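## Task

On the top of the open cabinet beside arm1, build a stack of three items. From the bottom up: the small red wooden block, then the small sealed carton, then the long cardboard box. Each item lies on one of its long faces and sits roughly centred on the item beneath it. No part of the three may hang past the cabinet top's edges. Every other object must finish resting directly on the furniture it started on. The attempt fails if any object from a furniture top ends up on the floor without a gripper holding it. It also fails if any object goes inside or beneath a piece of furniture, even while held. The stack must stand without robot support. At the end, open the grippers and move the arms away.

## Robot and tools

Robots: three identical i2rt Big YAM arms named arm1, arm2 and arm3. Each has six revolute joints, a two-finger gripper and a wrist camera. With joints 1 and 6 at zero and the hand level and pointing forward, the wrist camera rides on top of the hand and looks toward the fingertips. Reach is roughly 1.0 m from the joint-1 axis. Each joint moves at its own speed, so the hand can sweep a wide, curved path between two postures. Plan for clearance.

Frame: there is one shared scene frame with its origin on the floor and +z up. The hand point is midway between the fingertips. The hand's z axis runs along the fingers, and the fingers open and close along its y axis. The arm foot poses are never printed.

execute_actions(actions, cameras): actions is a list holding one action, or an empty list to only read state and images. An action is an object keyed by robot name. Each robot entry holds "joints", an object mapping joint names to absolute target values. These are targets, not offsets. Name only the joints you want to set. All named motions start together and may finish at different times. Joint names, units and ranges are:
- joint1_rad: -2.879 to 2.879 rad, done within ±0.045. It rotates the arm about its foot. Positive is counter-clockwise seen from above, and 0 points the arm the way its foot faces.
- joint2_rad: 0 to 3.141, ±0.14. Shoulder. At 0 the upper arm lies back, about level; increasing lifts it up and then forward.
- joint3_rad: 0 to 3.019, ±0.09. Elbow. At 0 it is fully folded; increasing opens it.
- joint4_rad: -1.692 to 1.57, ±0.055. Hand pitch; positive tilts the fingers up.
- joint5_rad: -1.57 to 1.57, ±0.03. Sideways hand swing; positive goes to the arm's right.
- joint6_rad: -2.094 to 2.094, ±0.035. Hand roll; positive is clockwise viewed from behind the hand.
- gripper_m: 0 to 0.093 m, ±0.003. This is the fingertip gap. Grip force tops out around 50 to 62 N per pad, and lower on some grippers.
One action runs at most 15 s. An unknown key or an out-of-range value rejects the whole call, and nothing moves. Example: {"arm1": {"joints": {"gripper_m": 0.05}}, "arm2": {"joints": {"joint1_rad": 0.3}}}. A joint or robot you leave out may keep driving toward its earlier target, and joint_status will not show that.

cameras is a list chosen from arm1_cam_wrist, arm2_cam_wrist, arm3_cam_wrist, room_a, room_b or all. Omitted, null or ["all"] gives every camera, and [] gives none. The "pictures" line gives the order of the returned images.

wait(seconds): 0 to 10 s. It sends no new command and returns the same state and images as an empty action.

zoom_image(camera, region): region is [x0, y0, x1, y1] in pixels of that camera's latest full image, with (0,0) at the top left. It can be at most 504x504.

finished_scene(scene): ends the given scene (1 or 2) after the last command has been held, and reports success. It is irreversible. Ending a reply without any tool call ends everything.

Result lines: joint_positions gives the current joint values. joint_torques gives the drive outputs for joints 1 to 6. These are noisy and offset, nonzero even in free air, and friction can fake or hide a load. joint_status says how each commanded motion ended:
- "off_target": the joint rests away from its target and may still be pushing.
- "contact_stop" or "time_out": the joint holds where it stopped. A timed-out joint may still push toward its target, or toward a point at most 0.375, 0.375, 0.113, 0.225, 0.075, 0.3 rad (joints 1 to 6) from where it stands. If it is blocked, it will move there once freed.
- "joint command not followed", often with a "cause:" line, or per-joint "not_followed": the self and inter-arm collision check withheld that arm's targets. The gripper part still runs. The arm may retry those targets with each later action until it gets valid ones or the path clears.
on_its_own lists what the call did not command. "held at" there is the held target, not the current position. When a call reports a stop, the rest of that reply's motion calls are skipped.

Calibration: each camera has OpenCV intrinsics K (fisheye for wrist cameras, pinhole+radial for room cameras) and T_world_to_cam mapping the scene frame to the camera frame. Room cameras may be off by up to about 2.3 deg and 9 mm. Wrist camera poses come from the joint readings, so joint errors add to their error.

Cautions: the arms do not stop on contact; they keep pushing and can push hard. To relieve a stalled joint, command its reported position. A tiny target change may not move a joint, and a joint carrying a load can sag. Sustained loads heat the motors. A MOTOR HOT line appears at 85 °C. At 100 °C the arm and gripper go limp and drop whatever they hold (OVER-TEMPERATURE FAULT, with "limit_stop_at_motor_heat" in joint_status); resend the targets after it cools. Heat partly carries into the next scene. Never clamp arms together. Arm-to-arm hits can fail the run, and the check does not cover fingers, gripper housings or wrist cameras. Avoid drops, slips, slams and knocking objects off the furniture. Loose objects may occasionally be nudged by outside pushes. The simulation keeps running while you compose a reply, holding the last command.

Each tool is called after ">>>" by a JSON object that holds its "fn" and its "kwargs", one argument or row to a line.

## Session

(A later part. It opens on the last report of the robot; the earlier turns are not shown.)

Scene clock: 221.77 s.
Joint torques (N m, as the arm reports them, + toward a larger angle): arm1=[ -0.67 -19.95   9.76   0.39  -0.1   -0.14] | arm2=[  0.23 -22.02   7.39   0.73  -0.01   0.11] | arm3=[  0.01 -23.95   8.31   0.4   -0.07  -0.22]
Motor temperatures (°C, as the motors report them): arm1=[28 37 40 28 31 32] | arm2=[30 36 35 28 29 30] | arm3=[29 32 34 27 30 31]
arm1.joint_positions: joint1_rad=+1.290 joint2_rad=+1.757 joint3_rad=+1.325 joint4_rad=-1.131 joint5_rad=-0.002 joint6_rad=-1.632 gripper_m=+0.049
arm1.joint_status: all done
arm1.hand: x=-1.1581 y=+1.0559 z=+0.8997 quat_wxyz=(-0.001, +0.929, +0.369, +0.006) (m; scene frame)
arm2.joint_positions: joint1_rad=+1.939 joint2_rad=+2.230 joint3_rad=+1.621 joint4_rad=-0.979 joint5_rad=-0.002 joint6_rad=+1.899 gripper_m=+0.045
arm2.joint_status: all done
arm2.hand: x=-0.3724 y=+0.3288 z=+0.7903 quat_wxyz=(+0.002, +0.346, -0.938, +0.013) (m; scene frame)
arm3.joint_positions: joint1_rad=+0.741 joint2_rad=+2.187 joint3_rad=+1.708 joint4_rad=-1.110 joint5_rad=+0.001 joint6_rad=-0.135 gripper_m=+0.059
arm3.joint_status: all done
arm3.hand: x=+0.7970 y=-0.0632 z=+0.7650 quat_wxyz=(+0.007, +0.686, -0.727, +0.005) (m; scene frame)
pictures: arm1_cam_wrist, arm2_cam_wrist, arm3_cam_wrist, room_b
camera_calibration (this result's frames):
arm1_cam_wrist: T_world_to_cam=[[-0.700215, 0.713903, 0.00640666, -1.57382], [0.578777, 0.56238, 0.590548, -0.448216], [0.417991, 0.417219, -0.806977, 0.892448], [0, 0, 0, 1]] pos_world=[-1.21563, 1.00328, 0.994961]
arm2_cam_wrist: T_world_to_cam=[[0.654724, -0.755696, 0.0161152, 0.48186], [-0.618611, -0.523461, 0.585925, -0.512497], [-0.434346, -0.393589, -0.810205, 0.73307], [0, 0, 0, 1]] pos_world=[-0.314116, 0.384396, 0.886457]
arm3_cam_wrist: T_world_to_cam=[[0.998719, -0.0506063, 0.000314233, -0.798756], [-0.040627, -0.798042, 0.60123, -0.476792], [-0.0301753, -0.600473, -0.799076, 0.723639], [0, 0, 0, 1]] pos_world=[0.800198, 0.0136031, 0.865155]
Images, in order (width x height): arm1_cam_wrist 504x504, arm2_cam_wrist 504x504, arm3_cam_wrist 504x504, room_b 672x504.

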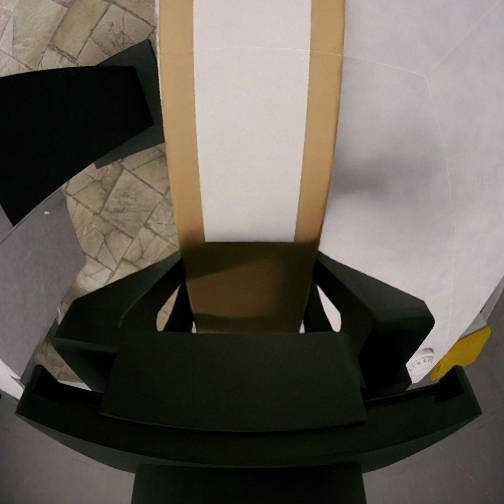

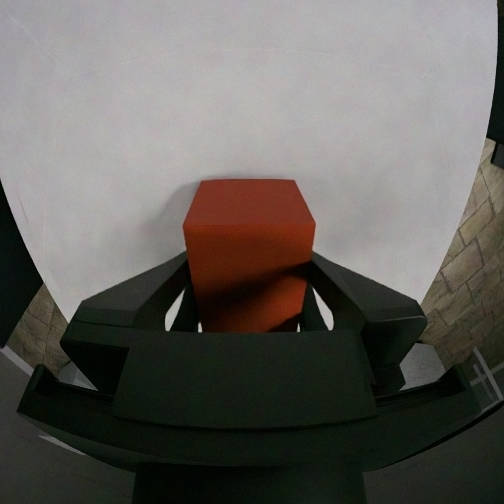

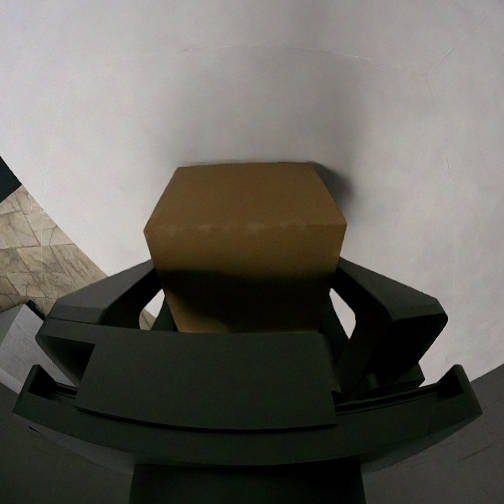

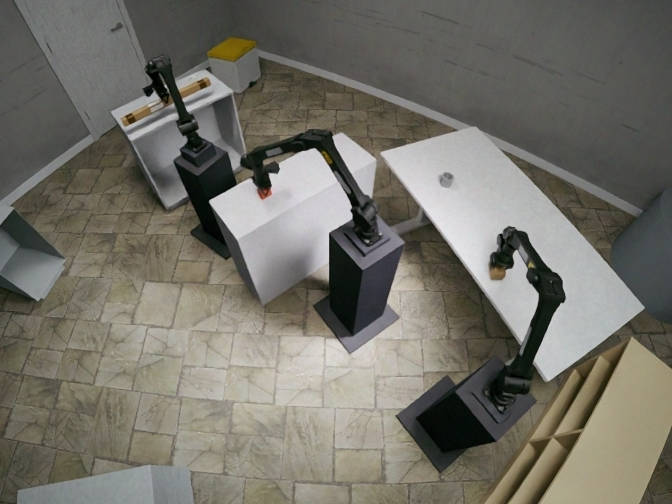

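>>> {"fn": "execute_actions", "kwargs": {
  "actions": [
    {"arm1": {"joints": {"joint2_rad": 1.897, "joint4_rad": -0.962}}, "arm2": {"joints": {"gripper_m": 0.093}}, "arm3": {"joints": {"gripper_m": 0.093}}}
  ],
  "cameras": ["arm1_cam_wrist", "arm2_cam_wrist", "arm3_cam_wrist"]
}}

Scene clock: 237.93 s.
Joint torques (N m, as the arm reports them, + toward a larger angle): arm1=[ -0.64 -21.19   8.99   0.27  -0.07  -0.13] | arm2=[  0.01 -21.88   7.32   0.88  -0.04   0.13] | arm3=[  0.07 -23.21   8.23   0.46  -0.08  -0.22]
Motor temperatures (°C, as the motors report them): arm1=[28 37 40 28 31 32] | arm2=[30 37 34 28 29 30] | arm3=[29 33 34 27 30 31]
arm1.joint_positions: joint1_rad=+1.290 joint2_rad=+1.912 joint3_rad=+1.325 joint4_rad=-0.969 joint5_rad=-0.003 joint6_rad=-1.633 gripper_m=+0.049
arm1.joint_status: all done
arm1.hand: x=-1.1741 y=+1.0764 z=+0.8226 quat_wxyz=(-0.004, +0.929, +0.370, +0.004) (m; scene frame)
arm2.joint_positions: joint1_rad=+1.939 joint2_rad=+2.230 joint3_rad=+1.621 joint4_rad=-0.979 joint5_rad=-0.002 joint6_rad=+1.899 gripper_m=+0.093
arm2.joint_status: all done
arm2.hand: x=-0.3724 y=+0.3288 z=+0.7903 quat_wxyz=(+0.002, +0.346, -0.938, +0.013) (m; scene frame)
arm3.joint_positions: joint1_rad=+0.741 joint2_rad=+2.187 joint3_rad=+1.708 joint4_rad=-1.110 joint5_rad=+0.001 joint6_rad=-0.135 gripper_m=+0.093
arm3.joint_status: all done
arm3.hand: x=+0.7970 y=-0.0632 z=+0.7653 quat_wxyz=(+0.007, +0.686, -0.727, +0.005) (m; scene frame)
pictures: arm1_cam_wrist, arm2_cam_wrist, arm3_cam_wrist
camera_calibration (this result's frames):
arm1_cam_wrist: T_world_to_cam=[[-0.70132, 0.712715, 0.0136751, -1.60513], [0.580944, 0.560328, 0.59037, -0.400108], [0.413103, 0.421983, -0.807017, 0.817517], [0, 0, 0, 1]] pos_world=[-1.23099, 1.02321, 0.917912]
arm2_cam_wrist: T_world_to_cam=[[0.654724, -0.755696, 0.0161152, 0.48186], [-0.618611, -0.523461, 0.585925, -0.512497], [-0.434346, -0.393589, -0.810205, 0.73307], [0, 0, 0, 1]] pos_world=[-0.314116, 0.384396, 0.886457]
arm3_cam_wrist: T_world_to_cam=[[0.998719, -0.0506065, 0.000368612, -0.798806], [-0.0406712, -0.798267, 0.600928, -0.476634], [-0.0301167, -0.600173, -0.799303, 0.724005], [0, 0, 0, 1]] pos_world=[0.800202, 0.0136224, 0.865416]
Images, in order (width x height): arm1_cam_wrist 504x504, arm2_cam_wrist 504x504, arm3_cam_wrist 504x504.

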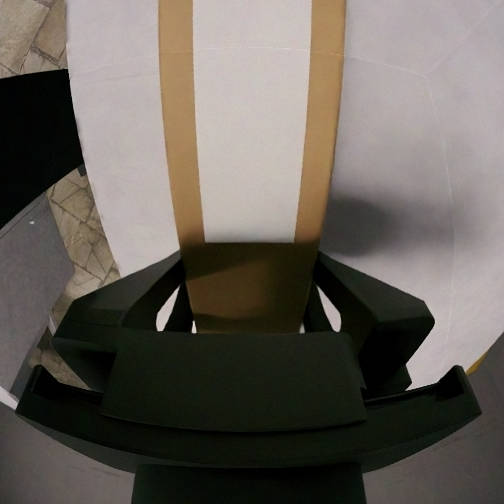

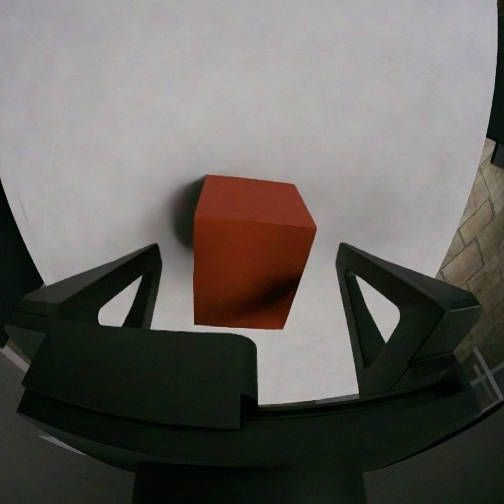

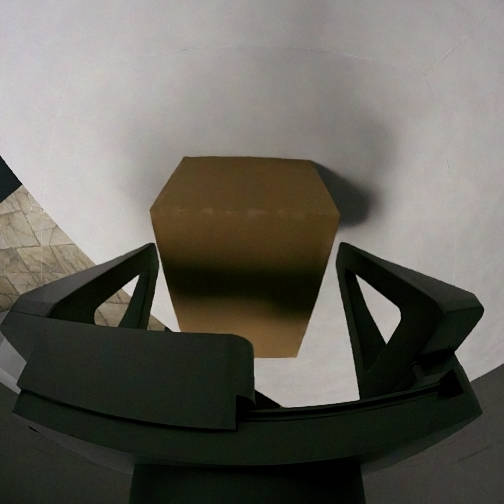

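>>> {"fn": "execute_actions", "kwargs": {
  "actions": [
    {"arm1": {"joints": {"joint2_rad": 1.922}}, "arm2": {"joints": {"joint1_rad": -0.781, "joint2_rad": 2.14, "joint3_rad": 1.73, "joint4_rad": -1.12, "joint6_rad": 1.495}}, "arm3": {"joints": {"joint2_rad": 0.8}}}
  ]
}}

Scene clock: 252.47 s.
Joint torques (N m, as the arm reports them, + toward a larger angle): arm1=[ -0.63 -19.46   9.     0.33  -0.07  -0.13] | arm2=[  0.39 -20.41   9.49  -0.28  -0.09  -0.01] | arm3=[-0.03  1.75  6.6   2.47 -0.1  -0.22]
Motor temperatures (°C, as the motors report them): arm1=[28 37 39 28 31 32] | arm2=[30 37 35 28 29 30] | arm3=[29 32 34 27 30 31]
arm1.joint_positions: joint1_rad=+1.290 joint2_rad=+1.914 joint3_rad=+1.325 joint4_rad=-0.969 joint5_rad=-0.003 joint6_rad=-1.633 gripper_m=+0.049
arm1.joint_status: all done
arm1.hand: x=-1.1739 y=+1.0762 z=+0.8215 quat_wxyz=(-0.003, +0.929, +0.370, +0.005) (m; scene frame)
arm2.joint_positions: joint1_rad=-0.789 joint2_rad=+2.126 joint3_rad=+1.711 joint4_rad=-1.104 joint5_rad=+0.001 joint6_rad=+1.500 gripper_m=+0.093
arm2.joint_status: all done
arm2.hand: x=+0.7945 y=-0.0635 z=+0.8782 quat_wxyz=(-0.022, -0.725, -0.689, -0.008) (m; scene frame)
arm3.joint_positions: joint1_rad=+0.741 joint2_rad=+0.798 joint3_rad=+1.722 joint4_rad=-1.105 joint5_rad=+0.001 joint6_rad=-0.135 gripper_m=+0.093
arm3.joint_status: all done
arm3.hand: x=+0.7292 y=-0.4097 z=+1.4961 quat_wxyz=(-0.521, +0.527, -0.559, -0.372) (m; scene frame)
pictures: arm1_cam_wrist, arm2_cam_wrist, arm3_cam_wrist, room_a, room_b
camera_calibration (this result's frames):
arm1_cam_wrist: T_world_to_cam=[[-0.701317, 0.712758, 0.0113945, -1.60299], [0.580096, 0.561348, 0.590234, -0.401395], [0.414298, 0.420551, -0.807151, 0.819636], [0, 0, 0, 1]] pos_world=[-1.23093, 1.02317, 0.916753]
arm2_cam_wrist: T_world_to_cam=[[-0.997876, 0.0434094, -0.0485752, 0.840534], [0.00882738, 0.828866, 0.559378, -0.436823], [0.0645446, 0.557761, -0.827488, 0.835889], [0, 0, 0, 1]] pos_world=[0.788652, -0.140646, 0.976867]
arm3_cam_wrist: T_world_to_cam=[[0.97567, -0.168269, 0.140546, -0.989999], [-0.0275559, -0.730085, -0.6828, 0.74378], [0.217504, 0.662315, -0.716959, 1.31158], [0, 0, 0, 1]] pos_world=[0.701135, -0.492239, 1.58734]
Images, in order (width x height): arm1_cam_wrist 504x504, arm2_cam_wrist 504x504, arm3_cam_wrist 504x504, room_a 672x504, room_b 672x504.

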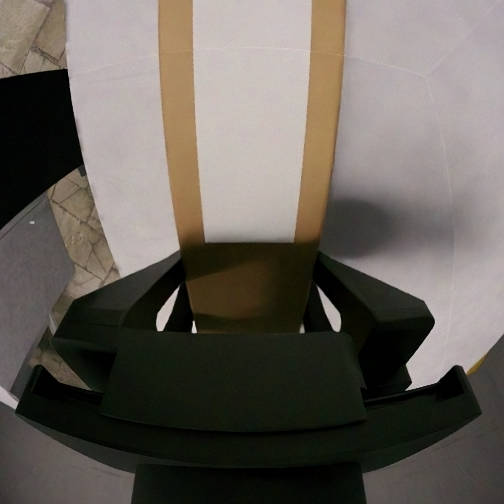

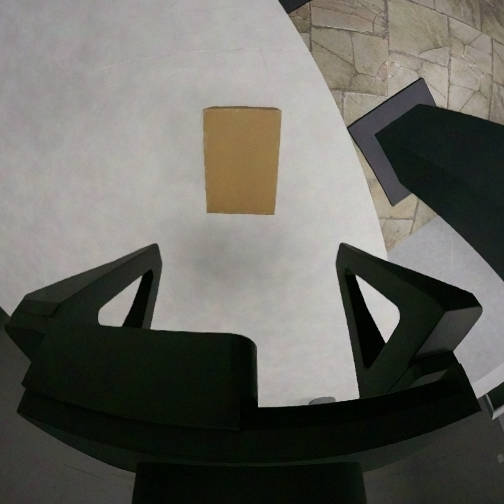

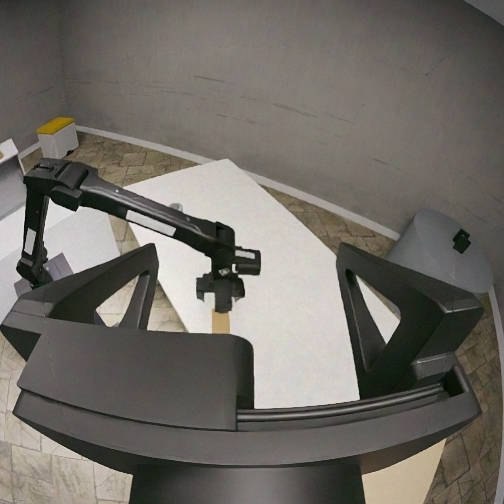

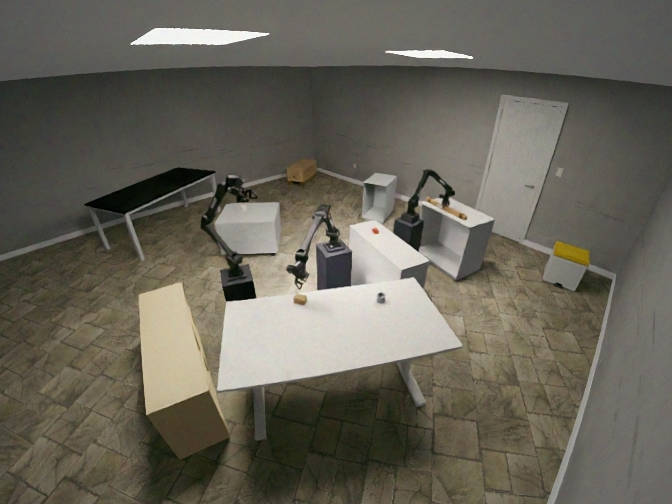

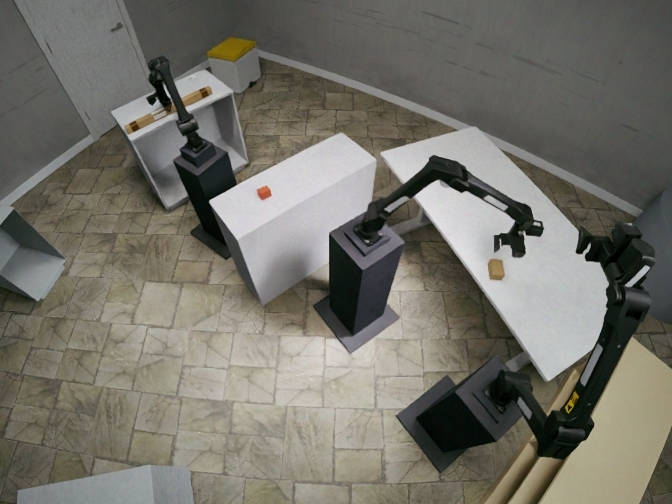

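>>> {"fn": "zoom_image", "kwargs": {
  "camera": "room_b",
  "region": [100, 50, 250, 160]
}}

>>> {"fn": "zoom_image", "kwargs": {
  "camera": "room_a",
  "region": [400, 165, 510, 250]
}}

Region (100, 50, 250, 160) of room_b's 672x504 image, scaled by 3.360, with more detail than that image has; it fills the top 370 rows of this view, and the rest is white.

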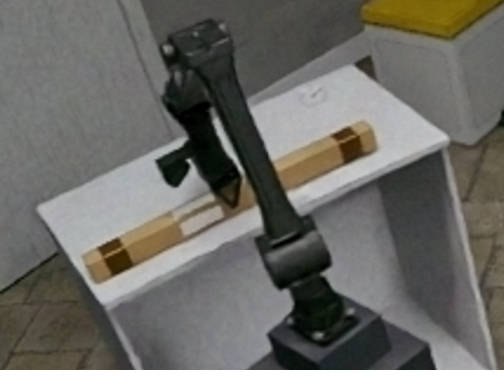

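Region (400, 165, 510, 250) of room_a's 672x504 image, scaled by 4.582, with more detail than that image has; it fills the top 389 rows of this view, and the rest is white.

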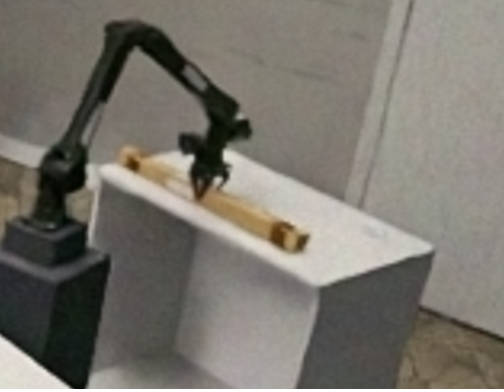

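>>> {"fn": "execute_actions", "kwargs": {
  "actions": [
    {"arm1": {"joints": {"joint2_rad": 1.945}}, "arm2": {"joints": {"joint1_rad": -0.812, "joint2_rad": 2.375, "joint3_rad": 1.785, "joint4_rad": -0.938, "joint6_rad": 1.462}}}
  ],
  "cameras": ["arm1_cam_wrist", "arm2_cam_wrist"]
}}

Scene clock: 265.63 s.
Joint torques (N m, as the arm reports them, + toward a larger angle): arm1=[ -0.64 -18.35   8.94   0.27   0.06  -0.12] | arm2=[ -0.75 -23.31   8.96   0.91  -0.08  -0.04] | arm3=[ 0.02  1.52  6.7   2.34 -0.07 -0.21]
Motor temperatures (°C, as the motors report them): arm1=[28 37 39 28 31 32] | arm2=[30 37 36 28 29 30] | arm3=[29 31 34 27 30 31]
arm1.joint_positions: joint1_rad=+1.290 joint2_rad=+1.924 joint3_rad=+1.325 joint4_rad=-0.968 joint5_rad=-0.007 joint6_rad=-1.634 gripper_m=+0.049
arm1.joint_status: all done
arm1.hand: x=-1.1735 y=+1.0752 z=+0.8164 quat_wxyz=(+0.002, +0.929, +0.370, +0.004) (m; scene frame)
arm2.joint_positions: joint1_rad=-0.804 joint2_rad=+2.374 joint3_rad=+1.761 joint4_rad=-0.954 joint5_rad=+0.001 joint6_rad=+1.469 gripper_m=+0.093
arm2.joint_status: all done
arm2.hand: x=+0.8057 y=-0.0770 z=+0.7408 quat_wxyz=(-0.004, -0.720, -0.694, +0.007) (m; scene frame)
arm3.joint_positions: joint1_rad=+0.741 joint2_rad=+0.798 joint3_rad=+1.722 joint4_rad=-1.105 joint5_rad=+0.001 joint6_rad=-0.135 gripper_m=+0.093
arm3.joint_status: not commanded
arm3.hand: x=+0.7292 y=-0.4097 z=+1.4961 quat_wxyz=(-0.521, +0.527, -0.559, -0.372) (m; scene frame)
pictures: arm1_cam_wrist, arm2_cam_wrist
camera_calibration (this result's frames):
arm1_cam_wrist: T_world_to_cam=[[-0.701521, 0.712642, 0.00296599, -1.59517], [0.578369, 0.566902, 0.586611, -0.403073], [0.416362, 0.413236, -0.809864, 0.828336], [0, 0, 0, 1]] pos_world=[-1.23081, 1.02299, 0.912018]
arm2_cam_wrist: T_world_to_cam=[[-0.999599, 0.0282515, -0.00192058, 0.811279], [0.0222669, 0.826128, 0.563043, -0.362572], [0.0174934, 0.562774, -0.826426, 0.766518], [0, 0, 0, 1]] pos_world=[0.805618, -0.154765, 0.839172]
Images, in order (width x height): arm1_cam_wrist 504x504, arm2_cam_wrist 504x504.

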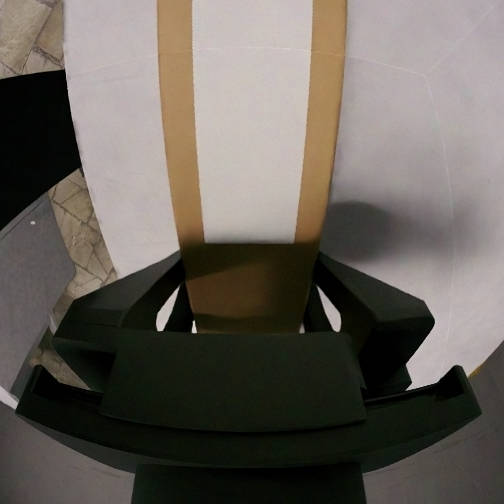

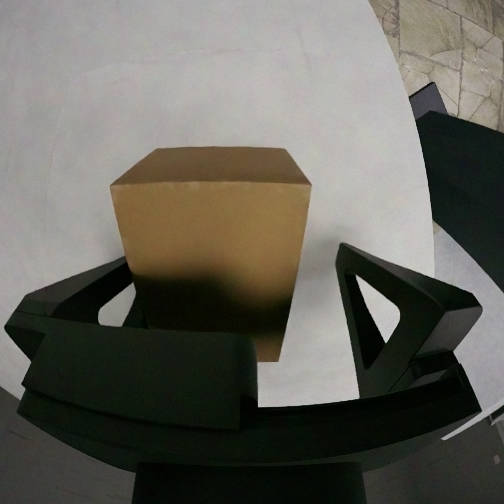

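>>> {"fn": "execute_actions", "kwargs": {
  "actions": [
    {"arm1": {"joints": {"gripper_m": 0.093}}, "arm2": {"joints": {"gripper_m": 0.0}}}
  ],
  "cameras": ["arm1_cam_wrist", "arm2_cam_wrist"]
}}

Scene clock: 268.30 s.
Joint torques (N m, as the arm reports them, + toward a larger angle): arm1=[ -0.67 -19.78   8.83   0.22  -0.07  -0.12] | arm2=[ -0.72 -23.47   9.08   0.9   -0.09  -0.06] | arm3=[ 0.47  1.31  6.76  2.13 -0.06 -0.21]
Motor temperatures (°C, as the motors report them): arm1=[28 37 39 28 31 32] | arm2=[30 37 36 28 29 30] | arm3=[29 31 34 27 30 31]
arm1.joint_positions: joint1_rad=+1.290 joint2_rad=+1.938 joint3_rad=+1.325 joint4_rad=-0.968 joint5_rad=-0.003 joint6_rad=-1.634 gripper_m=+0.093
arm1.joint_status: all done
arm1.hand: x=-1.1717 y=+1.0742 z=+0.8092 quat_wxyz=(+0.008, +0.929, +0.370, +0.008) (m; scene frame)
arm2.joint_positions: joint1_rad=-0.804 joint2_rad=+2.374 joint3_rad=+1.761 joint4_rad=-0.952 joint5_rad=+0.001 joint6_rad=+1.468 gripper_m=+0.060
arm2.joint_status: gripper_m off_target (ended at +0.060, target +0.000)
arm2.hand: x=+0.8061 y=-0.0770 z=+0.7408 quat_wxyz=(-0.005, -0.719, -0.695, +0.007) (m; scene frame)
arm3.joint_positions: joint1_rad=+0.741 joint2_rad=+0.798 joint3_rad=+1.722 joint4_rad=-1.105 joint5_rad=+0.001 joint6_rad=-0.135 gripper_m=+0.093
arm3.joint_status: not commanded
arm3.hand: x=+0.7292 y=-0.4097 z=+1.4961 quat_wxyz=(-0.521, +0.527, -0.559, -0.372) (m; scene frame)
pictures: arm1_cam_wrist, arm2_cam_wrist
camera_calibration (this result's frames):
arm1_cam_wrist: T_world_to_cam=[[-0.701645, 0.712435, -0.0114191, -1.58143], [0.5712, 0.571985, 0.588696, -0.414889], [0.425939, 0.406533, -0.808274, 0.83932], [0, 0, 0, 1]] pos_world=[-1.23012, 1.02276, 0.904586]
arm2_cam_wrist: T_world_to_cam=[[-0.999617, 0.0274667, -0.00346665, 0.812758], [0.0207443, 0.826048, 0.563218, -0.3615], [0.0183334, 0.56293, -0.826301, 0.765744], [0, 0, 0, 1]] pos_world=[0.805907, -0.154768, 0.839156]
Images, in order (width x height): arm1_cam_wrist 504x504, arm2_cam_wrist 504x504.

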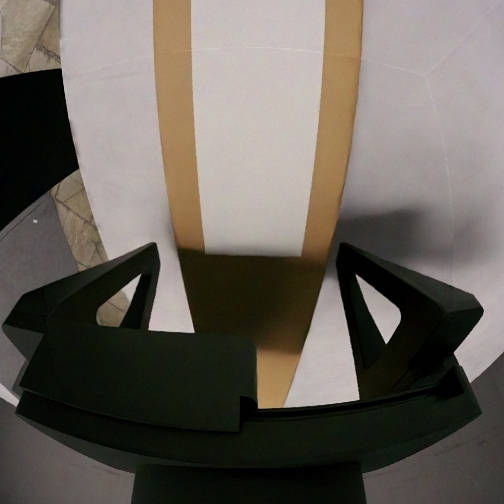

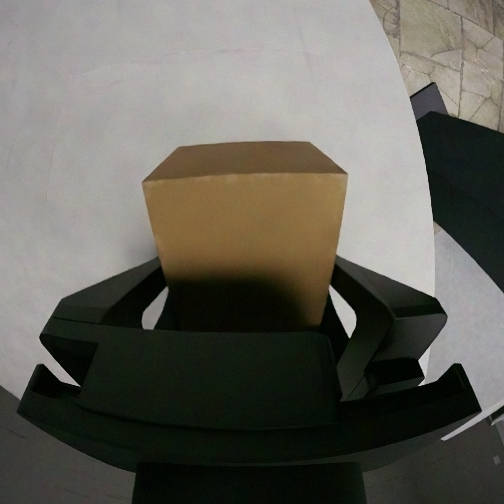

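>>> {"fn": "execute_actions", "kwargs": {
  "actions": [
    {"arm1": {"joints": {"joint1_rad": -1.588, "joint2_rad": 1.71, "joint4_rad": -1.19, "joint6_rad": -1.30}}, "arm2": {"joints": {"joint1_rad": 0.75, "joint2_rad": 2.04, "joint3_rad": 1.62, "joint4_rad": -1.16, "joint6_rad": 1.905}}}
  ],
  "cameras": ["arm1_cam_wrist", "arm2_cam_wrist", "room_b"]
}}

Scene clock: 293.00 s.
Joint torques (N m, as the arm reports them, + toward a larger angle): arm1=[  1.09 -19.03   9.78  -0.22  -0.19   0.11] | arm2=[ -0.21 -20.09   8.08  -0.33   0.05   0.12] | arm3=[ 0.15  2.02  6.57  2.35 -0.05 -0.23]
Motor temperatures (°C, as the motors report them): arm1=[28 37 39 28 31 32] | arm2=[31 37 35 28 29 30] | arm3=[29 30 33 27 30 31]
arm1.joint_positions: joint1_rad=-1.596 joint2_rad=+1.722 joint3_rad=+1.328 joint4_rad=-1.183 joint5_rad=+0.001 joint6_rad=-1.311 gripper_m=+0.093
arm1.joint_status: all done
arm1.hand: x=-0.4296 y=+0.3764 z=+0.9288 quat_wxyz=(-0.006, +0.339, -0.941, +0.000) (m; scene frame)
arm2.joint_positions: joint1_rad=+0.760 joint2_rad=+2.037 joint3_rad=+1.621 joint4_rad=-1.144 joint5_rad=-0.003 joint6_rad=+1.898 gripper_m=+0.060
arm2.joint_status: all done
arm2.hand: x=+0.2451 y=+0.6142 z=+0.8953 quat_wxyz=(+0.005, -0.233, -0.972, +0.002) (m; scene frame)
arm3.joint_positions: joint1_rad=+0.741 joint2_rad=+0.798 joint3_rad=+1.722 joint4_rad=-1.105 joint5_rad=+0.001 joint6_rad=-0.135 gripper_m=+0.093
arm3.joint_status: not commanded
arm3.hand: x=+0.7292 y=-0.4097 z=+1.4961 quat_wxyz=(-0.521, +0.527, -0.559, -0.372) (m; scene frame)
pictures: arm1_cam_wrist, arm2_cam_wrist, room_b
camera_calibration (this result's frames):
arm1_cam_wrist: T_world_to_cam=[[0.652659, -0.757536, 0.0132441, 0.549883], [-0.625954, -0.52928, 0.572751, -0.594987], [-0.42687, -0.382101, -0.819623, 0.844586], [0, 0, 0, 1]] pos_world=[-0.370793, 0.424359, 1.02574]
arm2_cam_wrist: T_world_to_cam=[[-0.447486, -0.894291, 0.000226778, 0.661075], [-0.72666, 0.363754, 0.582794, -0.558258], [-0.52127, 0.260627, -0.81262, 0.820303], [0, 0, 0, 1]] pos_world=[0.317758, 0.580469, 0.991794]
Images, in order (width x height): arm1_cam_wrist 504x504, arm2_cam_wrist 504x504, room_b 672x504.

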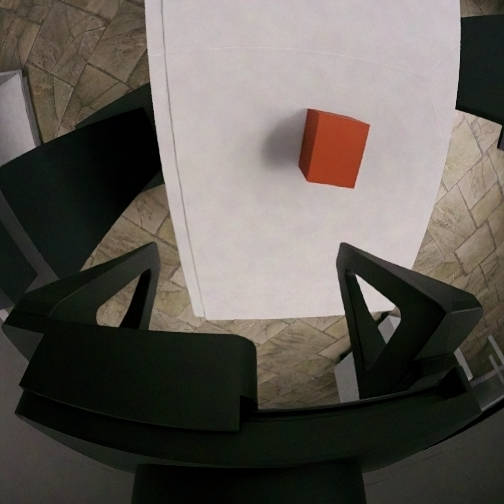

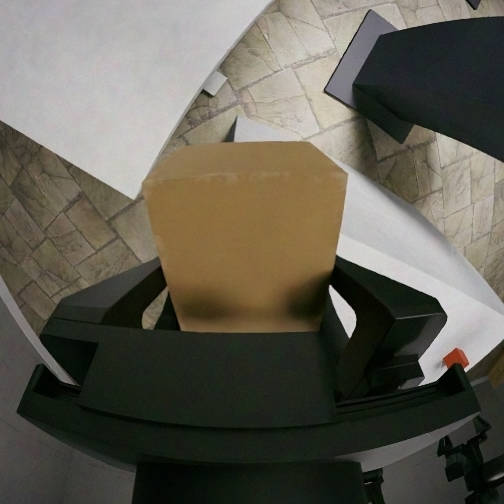

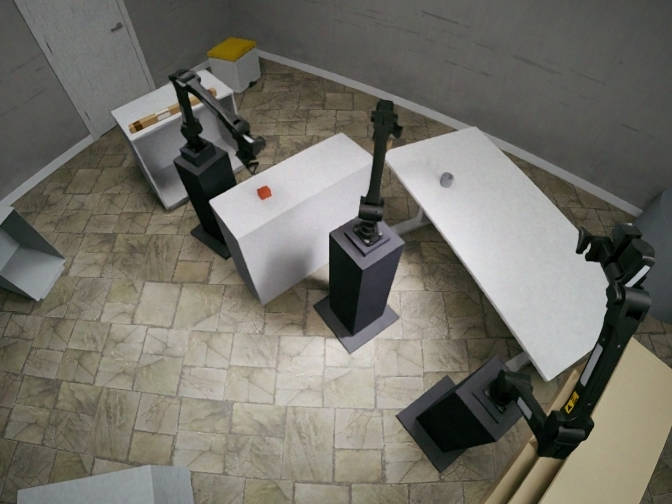

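>>> {"fn": "zoom_image", "kwargs": {
  "camera": "arm1_cam_wrist",
  "region": [270, 90, 400, 210]
}}

>>> {"fn": "zoom_image", "kwargs": {
  "camera": "room_b",
  "region": [100, 50, 250, 160]
}}

Region (270, 90, 400, 210) of arm1_cam_wrist's 504x504 image, scaled by 3.877, with more detail than that image has; it fills the top 465 rows of this view, and the rest is white.

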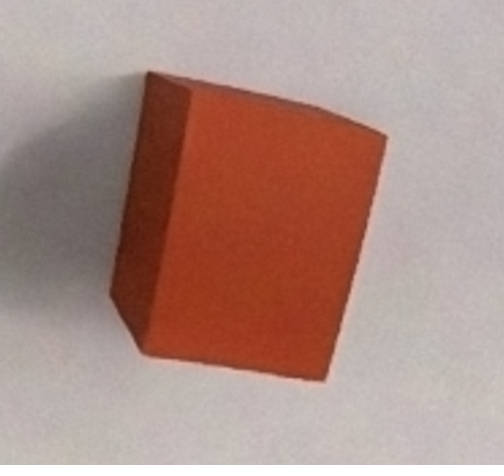

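Region (100, 50, 250, 160) of room_b's 672x504 image, scaled by 3.360, with more detail than that image has; it fills the top 370 rows of this view, and the rest is white.

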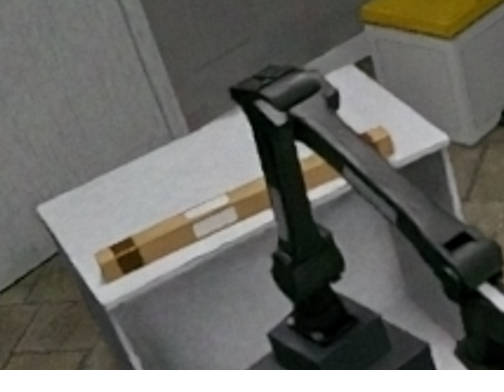

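>>> {"fn": "execute_actions", "kwargs": {
  "actions": [
    {"arm1": {"joints": {"joint1_rad": -1.571, "joint2_rad": 2.075, "joint3_rad": 1.51, "joint4_rad": -0.96, "joint6_rad": -1.18}}}
  ],
  "cameras": ["arm1_cam_wrist"]
}}

Scene clock: 309.30 s.
Joint torques (N m, as the arm reports them, + toward a larger angle): arm1=[  1.12 -23.71   9.29   0.36  -0.23   0.12] | arm2=[  0.16 -20.38   8.03  -0.43   0.05   0.15] | arm3=[ 0.42  1.52  6.52  2.31 -0.07 -0.17]
Motor temperatures (°C, as the motors report them): arm1=[28 37 40 28 31 32] | arm2=[30 37 35 28 29 30] | arm3=[29 30 33 27 30 31]
arm1.joint_positions: joint1_rad=-1.576 joint2_rad=+2.081 joint3_rad=+1.495 joint4_rad=-0.966 joint5_rad=+0.002 joint6_rad=-1.194 gripper_m=+0.093
arm1.joint_status: all done
arm1.hand: x=-0.3464 y=+0.3327 z=+0.7986 quat_wxyz=(-0.013, +0.292, -0.956, +0.010) (m; scene frame)
arm2.joint_positions: joint1_rad=+0.760 joint2_rad=+2.037 joint3_rad=+1.621 joint4_rad=-1.144 joint5_rad=-0.003 joint6_rad=+1.898 gripper_m=+0.060
arm2.joint_status: not commanded
arm2.hand: x=+0.2451 y=+0.6142 z=+0.8953 quat_wxyz=(+0.005, -0.233, -0.972, +0.002) (m; scene frame)
arm3.joint_positions: joint1_rad=+0.741 joint2_rad=+0.798 joint3_rad=+1.722 joint4_rad=-1.105 joint5_rad=+0.001 joint6_rad=-0.135 gripper_m=+0.093
arm3.joint_status: not commanded
arm3.hand: x=+0.7292 y=-0.4097 z=+1.4961 quat_wxyz=(-0.521, +0.527, -0.559, -0.372) (m; scene frame)
pictures: arm1_cam_wrist
camera_calibration (this result's frames):
arm1_cam_wrist: T_world_to_cam=[[0.574999, -0.817368, 0.0358492, 0.439177], [-0.685739, -0.457576, 0.566026, -0.53062], [-0.446248, -0.350048, -0.823608, 0.742456], [0, 0, 0, 1]] pos_world=[-0.285074, 0.376065, 0.896093]
Images, in order (width x height): arm1_cam_wrist 504x504.

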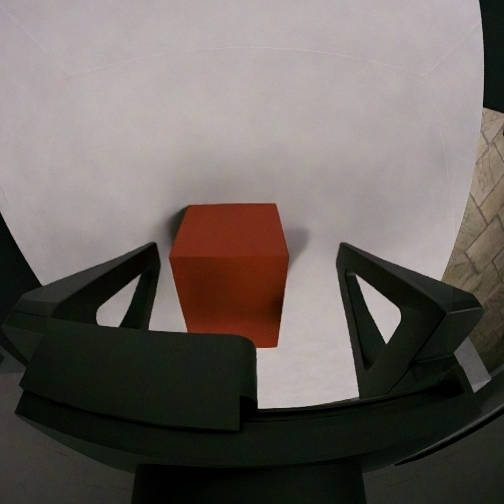

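>>> {"fn": "execute_actions", "kwargs": {
  "actions": [
    {"arm1": {"joints": {"joint1_rad": -1.605, "joint2_rad": 2.105}}}
  ],
  "cameras": ["arm1_cam_wrist"]
}}

>>> {"fn": "execute_actions", "kwargs": {
  "actions": [
    {"arm1": {"joints": {"gripper_m": 0.0}}}
  ],
  "cameras": ["arm1_cam_wrist"]
}}

Scene clock: 315.50 s.
Joint torques (N m, as the arm reports them, + toward a larger angle): arm1=[  1.18 -21.38   9.23   0.31  -0.22   0.12] | arm2=[ -0.09 -20.46   7.99  -0.5    0.05   0.11] | arm3=[-0.01  1.03  6.6   2.45 -0.05 -0.18]
Motor temperatures (°C, as the motors report them): arm1=[28 37 40 28 31 32] | arm2=[30 37 35 28 29 30] | arm3=[29 29 33 27 30 31]
arm1.joint_positions: joint1_rad=-1.599 joint2_rad=+2.098 joint3_rad=+1.495 joint4_rad=-0.966 joint5_rad=+0.002 joint6_rad=-1.194 gripper_m=+0.093
arm1.joint_status: all done
arm1.hand: x=-0.3562 y=+0.3233 z=+0.7889 quat_wxyz=(-0.008, +0.281, -0.960, +0.003) (m; scene frame)
arm2.joint_positions: joint1_rad=+0.760 joint2_rad=+2.037 joint3_rad=+1.621 joint4_rad=-1.144 joint5_rad=-0.003 joint6_rad=+1.898 gripper_m=+0.060
arm2.joint_status: not commanded
arm2.hand: x=+0.2451 y=+0.6142 z=+0.8953 quat_wxyz=(+0.005, -0.233, -0.972, +0.002) (m; scene frame)
arm3.joint_positions: joint1_rad=+0.741 joint2_rad=+0.798 joint3_rad=+1.722 joint4_rad=-1.105 joint5_rad=+0.001 joint6_rad=-0.135 gripper_m=+0.093
arm3.joint_status: not commanded
arm3.hand: x=+0.7292 y=-0.4097 z=+1.4961 quat_wxyz=(-0.521, +0.527, -0.559, -0.372) (m; scene frame)
pictures: arm1_cam_wrist
camera_calibration (this result's frames):
arm1_cam_wrist: T_world_to_cam=[[0.55635, -0.830712, 0.0198037, 0.447837], [-0.688369, -0.447408, 0.570942, -0.544303], [-0.465428, -0.331276, -0.820752, 0.711662], [0, 0, 0, 1]] pos_world=[-0.292608, 0.364255, 0.885994]
Images, in order (width x height): arm1_cam_wrist 504x504.

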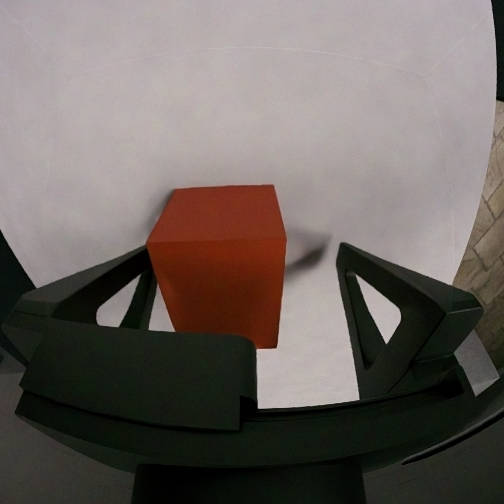

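Scene clock: 316.20 s.
Joint torques (N m, as the arm reports them, + toward a larger angle): arm1=[  0.19 -22.02   9.13   0.32  -0.2    0.12] | arm2=[ -0.24 -20.06   7.95  -0.44   0.03   0.11] | arm3=[-0.11  1.74  6.42  2.45 -0.07 -0.24]
Motor temperatures (°C, as the motors report them): arm1=[28 37 40 28 31 32] | arm2=[30 37 35 28 29 30] | arm3=[29 29 33 27 30 31]
arm1.joint_positions: joint1_rad=-1.599 joint2_rad=+2.099 joint3_rad=+1.495 joint4_rad=-0.965 joint5_rad=+0.001 joint6_rad=-1.193 gripper_m=+0.044
arm1.joint_status: gripper_m off_target (ended at +0.044, target +0.000)
arm1.hand: x=-0.3561 y=+0.3234 z=+0.7887 quat_wxyz=(-0.008, +0.281, -0.960, +0.003) (m; scene frame)
arm2.joint_positions: joint1_rad=+0.760 joint2_rad=+2.037 joint3_rad=+1.621 joint4_rad=-1.144 joint5_rad=-0.003 joint6_rad=+1.898 gripper_m=+0.060
arm2.joint_status: not commanded
arm2.hand: x=+0.2451 y=+0.6142 z=+0.8953 quat_wxyz=(+0.005, -0.233, -0.972, +0.002) (m; scene frame)
arm3.joint_positions: joint1_rad=+0.741 joint2_rad=+0.798 joint3_rad=+1.722 joint4_rad=-1.105 joint5_rad=+0.001 joint6_rad=-0.135 gripper_m=+0.093
arm3.joint_status: not commanded
arm3.hand: x=+0.7292 y=-0.4097 z=+1.4961 quat_wxyz=(-0.521, +0.527, -0.559, -0.372) (m; scene frame)
pictures: arm1_cam_wrist
camera_calibration (this result's frames):
arm1_cam_wrist: T_world_to_cam=[[0.556033, -0.830931, 0.0195318, 0.448031], [-0.688789, -0.447509, 0.570355, -0.543724], [-0.465185, -0.330589, -0.821166, 0.711756], [0, 0, 0, 1]] pos_world=[-0.292533, 0.36426, 0.885835]
Images, in order (width x height): arm1_cam_wrist 504x504.

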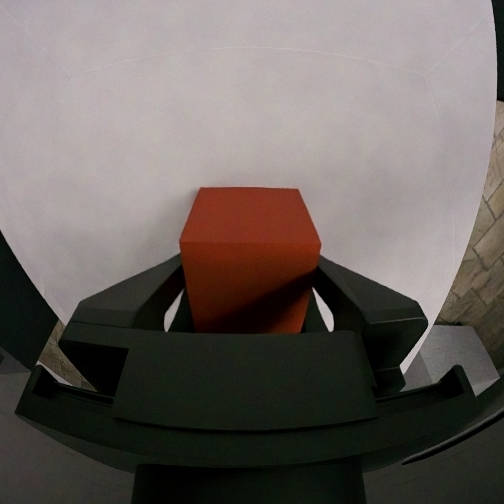

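>>> {"fn": "execute_actions", "kwargs": {
  "actions": [
    {"arm1": {"joints": {"joint1_rad": 1.207, "joint2_rad": 2.04, "joint3_rad": 1.865, "joint4_rad": -1.348, "joint6_rad": -1.72}}}
  ],
  "cameras": ["arm1_cam_wrist", "room_b"]
}}

Scene clock: 341.03 s.
Joint torques (N m, as the arm reports them, + toward a larger angle): arm1=[ -0.31 -25.6   10.35  -0.25  -0.08  -0.14] | arm2=[  0.17 -20.24   7.98  -0.44   0.03   0.14] | arm3=[-0.05  1.9   6.68  2.36 -0.08 -0.21]
Motor temperatures (°C, as the motors report them): arm1=[28 37 40 28 31 32] | arm2=[30 37 35 28 29 30] | arm3=[29 29 33 27 30 31]
arm1.joint_positions: joint1_rad=+1.210 joint2_rad=+2.058 joint3_rad=+1.850 joint4_rad=-1.341 joint5_rad=-0.002 joint6_rad=-1.706 gripper_m=+0.045
arm1.joint_status: all done
arm1.hand: x=-1.2019 y=+1.1874 z=+0.9240 quat_wxyz=(-0.008, +0.930, +0.367, +0.004) (m; scene frame)
arm2.joint_positions: joint1_rad=+0.760 joint2_rad=+2.037 joint3_rad=+1.621 joint4_rad=-1.144 joint5_rad=-0.003 joint6_rad=+1.898 gripper_m=+0.060
arm2.joint_status: not commanded
arm2.hand: x=+0.2451 y=+0.6142 z=+0.8953 quat_wxyz=(+0.005, -0.233, -0.972, +0.002) (m; scene frame)
arm3.joint_positions: joint1_rad=+0.741 joint2_rad=+0.798 joint3_rad=+1.722 joint4_rad=-1.105 joint5_rad=+0.001 joint6_rad=-0.135 gripper_m=+0.093
arm3.joint_status: not commanded
arm3.hand: x=+0.7292 y=-0.4097 z=+1.4961 quat_wxyz=(-0.521, +0.527, -0.559, -0.372) (m; scene frame)
pictures: arm1_cam_wrist, room_b
camera_calibration (this result's frames):
arm1_cam_wrist: T_world_to_cam=[[-0.696702, 0.717046, 0.0212427, -1.71169], [0.586308, 0.552111, 0.592803, -0.491986], [0.413339, 0.425462, -0.805067, 0.858347], [0, 0, 0, 1]] pos_world=[-1.25887, 1.1338, 1.01904]
Images, in order (width x height): arm1_cam_wrist 504x504, room_b 672x504.

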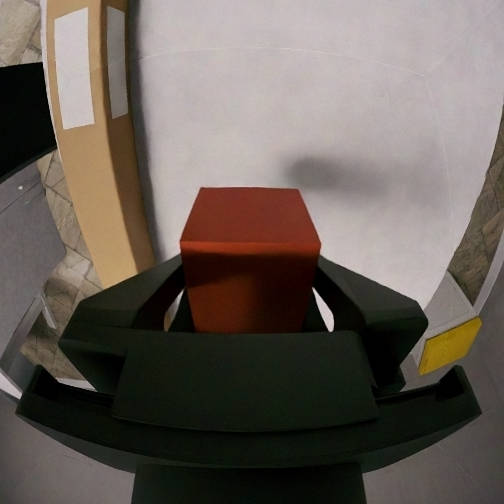

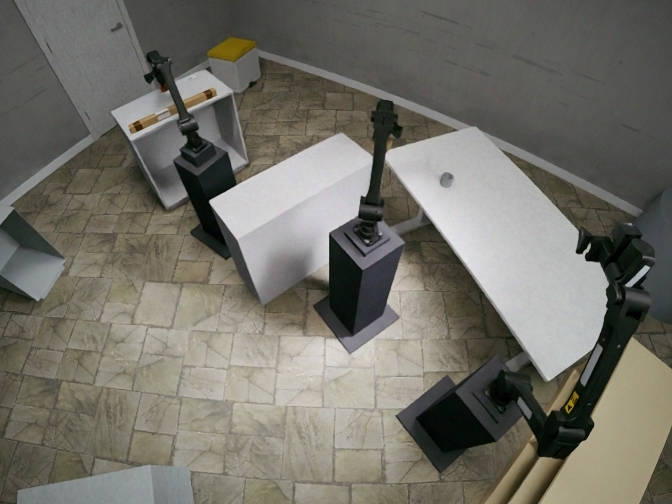

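>>> {"fn": "execute_actions", "kwargs": {
  "actions": [
    {"arm1": {"joints": {"joint2_rad": 2.225, "joint4_rad": -1.16}}, "arm2": {"joints": {"joint1_rad": 1.93}}}
  ],
  "cameras": ["arm1_cam_wrist", "arm2_cam_wrist"]
}}

Scene clock: 346.40 s.
Joint torques (N m, as the arm reports them, + toward a larger angle): arm1=[ -0.2  -26.9    9.9    0.34  -0.13  -0.14] | arm2=[  0.15 -20.22   8.1   -0.37   0.02   0.14] | arm3=[ 0.44  0.94  6.65  2.39 -0.07 -0.2 ]
Motor temperatures (°C, as the motors report them): arm1=[28 38 40 28 31 32] | arm2=[31 37 35 28 29 30] | arm3=[29 29 33 27 30 31]
arm1.joint_positions: joint1_rad=+1.210 joint2_rad=+2.242 joint3_rad=+1.851 joint4_rad=-1.167 joint5_rad=-0.001 joint6_rad=-1.707 gripper_m=+0.044
arm1.joint_status: all done
arm1.hand: x=-1.2162 y=+1.2108 z=+0.8082 quat_wxyz=(-0.003, +0.930, +0.367, +0.006) (m; scene frame)
arm2.joint_positions: joint1_rad=+1.939 joint2_rad=+2.037 joint3_rad=+1.621 joint4_rad=-1.144 joint5_rad=-0.003 joint6_rad=+1.898 gripper_m=+0.060
arm2.joint_status: all done
arm2.hand: x=-0.3619 y=+0.3243 z=+0.9050 quat_wxyz=(+0.012, +0.346, -0.938, +0.002) (m; scene frame)
arm3.joint_positions: joint1_rad=+0.741 joint2_rad=+0.798 joint3_rad=+1.722 joint4_rad=-1.105 joint5_rad=+0.001 joint6_rad=-0.135 gripper_m=+0.093
arm3.joint_status: not commanded
arm3.hand: x=+0.7292 y=-0.4097 z=+1.4961 quat_wxyz=(-0.521, +0.527, -0.559, -0.372) (m; scene frame)
pictures: arm1_cam_wrist, arm2_cam_wrist
camera_calibration (this result's frames):
arm1_cam_wrist: T_world_to_cam=[[-0.697251, 0.716739, 0.0112591, -1.72825], [0.582016, 0.556882, 0.59257, -0.438707], [0.418448, 0.419723, -0.80544, 0.774576], [0, 0, 0, 1]] pos_world=[-1.27381, 1.15791, 0.903298]
arm2_cam_wrist: T_world_to_cam=[[0.655265, -0.755309, -0.0116567, 0.494953], [-0.602701, -0.532049, 0.594705, -0.574964], [-0.455388, -0.382664, -0.803859, 0.811786], [0, 0, 0, 1]] pos_world=[-0.301179, 0.378574, 1.00027]
Images, in order (width x height): arm1_cam_wrist 504x504, arm2_cam_wrist 504x504.

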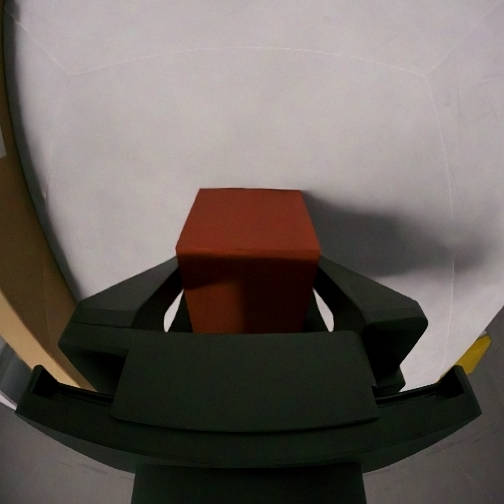

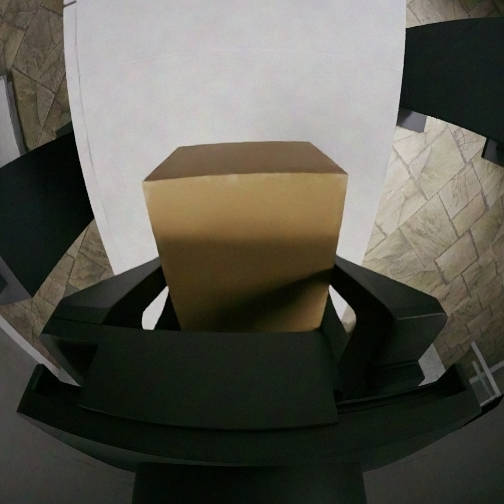

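>>> {"fn": "execute_actions", "kwargs": {
  "actions": [
    {"arm1": {"joints": {"joint2_rad": 2.252}}, "arm2": {"joints": {"joint2_rad": 2.213, "joint4_rad": -0.965}}}
  ],
  "cameras": ["arm1_cam_wrist", "arm2_cam_wrist"]
}}

Scene clock: 350.20 s.
Joint torques (N m, as the arm reports them, + toward a larger angle): arm1=[ -0.24 -25.01   9.75   0.33  -0.13  -0.14] | arm2=[  0.01 -22.44   7.43   0.99  -0.02   0.15] | arm3=[-0.08  1.62  6.69  2.4  -0.03 -0.22]
Motor temperatures (°C, as the motors report them): arm1=[28 38 40 28 31 32] | arm2=[31 37 35 28 29 30] | arm3=[29 29 33 27 30 31]
arm1.joint_positions: joint1_rad=+1.210 joint2_rad=+2.244 joint3_rad=+1.851 joint4_rad=-1.167 joint5_rad=-0.001 joint6_rad=-1.707 gripper_m=+0.044
arm1.joint_status: all done
arm1.hand: x=-1.2161 y=+1.2106 z=+0.8070 quat_wxyz=(-0.003, +0.930, +0.367, +0.006) (m; scene frame)
arm2.joint_positions: joint1_rad=+1.939 joint2_rad=+2.228 joint3_rad=+1.617 joint4_rad=-0.980 joint5_rad=-0.002 joint6_rad=+1.899 gripper_m=+0.060
arm2.joint_status: all done
arm2.hand: x=-0.3715 y=+0.3280 z=+0.7906 quat_wxyz=(+0.001, +0.346, -0.938, +0.013) (m; scene frame)
arm3.joint_positions: joint1_rad=+0.741 joint2_rad=+0.798 joint3_rad=+1.722 joint4_rad=-1.105 joint5_rad=+0.001 joint6_rad=-0.135 gripper_m=+0.093
arm3.joint_status: not commanded
arm3.hand: x=+0.7292 y=-0.4097 z=+1.4961 quat_wxyz=(-0.521, +0.527, -0.559, -0.372) (m; scene frame)
pictures: arm1_cam_wrist, arm2_cam_wrist
camera_calibration (this result's frames):
arm1_cam_wrist: T_world_to_cam=[[-0.697243, 0.716774, 0.00937533, -1.72648], [0.581379, 0.55779, 0.592342, -0.43965], [0.419346, 0.418457, -0.805632, 0.776384], [0, 0, 0, 1]] pos_world=[-1.27375, 1.15784, 0.90209]
arm2_cam_wrist: T_world_to_cam=[[0.655298, -0.755166, 0.0175523, 0.479532], [-0.618958, -0.523493, 0.58553, -0.512336], [-0.432984, -0.394561, -0.810461, 0.734426], [0, 0, 0, 1]] pos_world=[-0.313356, 0.383698, 0.886795]
Images, in order (width x height): arm1_cam_wrist 504x504, arm2_cam_wrist 504x504.

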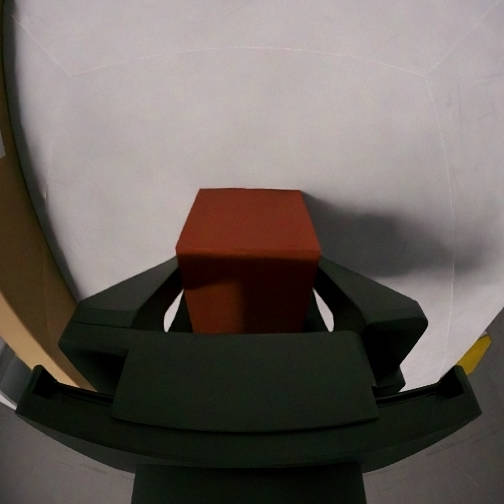

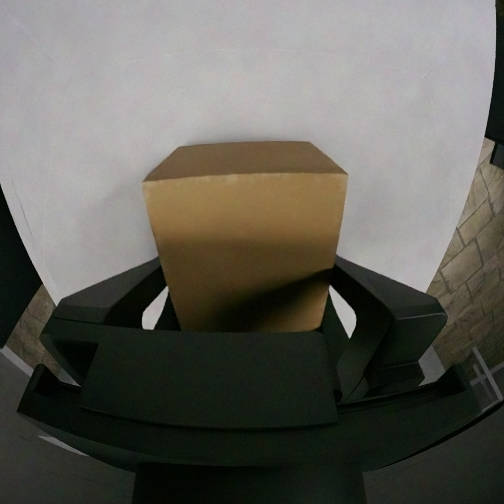

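>>> {"fn": "execute_actions", "kwargs": {
  "actions": [
    {"arm1": {"joints": {"gripper_m": 0.093}}, "arm2": {"joints": {"joint2_rad": 2.252}}}
  ],
  "cameras": ["arm1_cam_wrist", "arm2_cam_wrist"]
}}

Scene clock: 353.10 s.
Joint torques (N m, as the arm reports them, + toward a larger angle): arm1=[ -0.18 -24.57   9.67   0.32  -0.13  -0.14] | arm2=[  0.44 -19.72   7.4    0.8    0.01   0.1 ] | arm3=[-0.14  1.28  6.62  2.61 -0.05 -0.19]
Motor temperatures (°C, as the motors report them): arm1=[28 38 40 28 31 32] | arm2=[31 37 35 28 29 30] | arm3=[29 29 33 27 30 31]
arm1.joint_positions: joint1_rad=+1.210 joint2_rad=+2.244 joint3_rad=+1.851 joint4_rad=-1.167 joint5_rad=-0.001 joint6_rad=-1.707 gripper_m=+0.093
arm1.joint_status: all done
arm1.hand: x=-1.2160 y=+1.2106 z=+0.8068 quat_wxyz=(-0.002, +0.930, +0.367, +0.006) (m; scene frame)
arm2.joint_positions: joint1_rad=+1.939 joint2_rad=+2.230 joint3_rad=+1.617 joint4_rad=-0.980 joint5_rad=-0.002 joint6_rad=+1.899 gripper_m=+0.060
arm2.joint_status: all done
arm2.hand: x=-0.3711 y=+0.3278 z=+0.7895 quat_wxyz=(+0.001, +0.346, -0.938, +0.014) (m; scene frame)
arm3.joint_positions: joint1_rad=+0.741 joint2_rad=+0.798 joint3_rad=+1.722 joint4_rad=-1.105 joint5_rad=+0.001 joint6_rad=-0.135 gripper_m=+0.093
arm3.joint_status: not commanded
arm3.hand: x=+0.7292 y=-0.4097 z=+1.4961 quat_wxyz=(-0.521, +0.527, -0.559, -0.372) (m; scene frame)
pictures: arm1_cam_wrist, arm2_cam_wrist
camera_calibration (this result's frames):
arm1_cam_wrist: T_world_to_cam=[[-0.697241, 0.71678, 0.00899858, -1.72612], [0.581252, 0.557971, 0.592296, -0.439838], [0.419525, 0.418204, -0.80567, 0.776746], [0, 0, 0, 1]] pos_world=[-1.27373, 1.15783, 0.901848]
arm2_cam_wrist: T_world_to_cam=[[0.655292, -0.755127, 0.019362, 0.477728], [-0.619901, -0.522944, 0.585024, -0.511714], [-0.431642, -0.395364, -0.810785, 0.734584], [0, 0, 0, 1]] pos_world=[-0.313186, 0.383576, 0.885705]
Images, in order (width x height): arm1_cam_wrist 504x504, arm2_cam_wrist 504x504.

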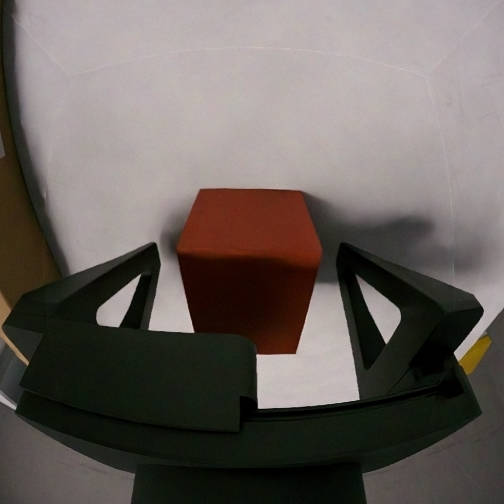

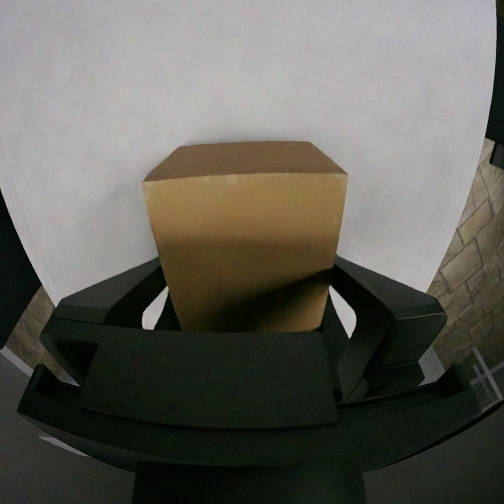

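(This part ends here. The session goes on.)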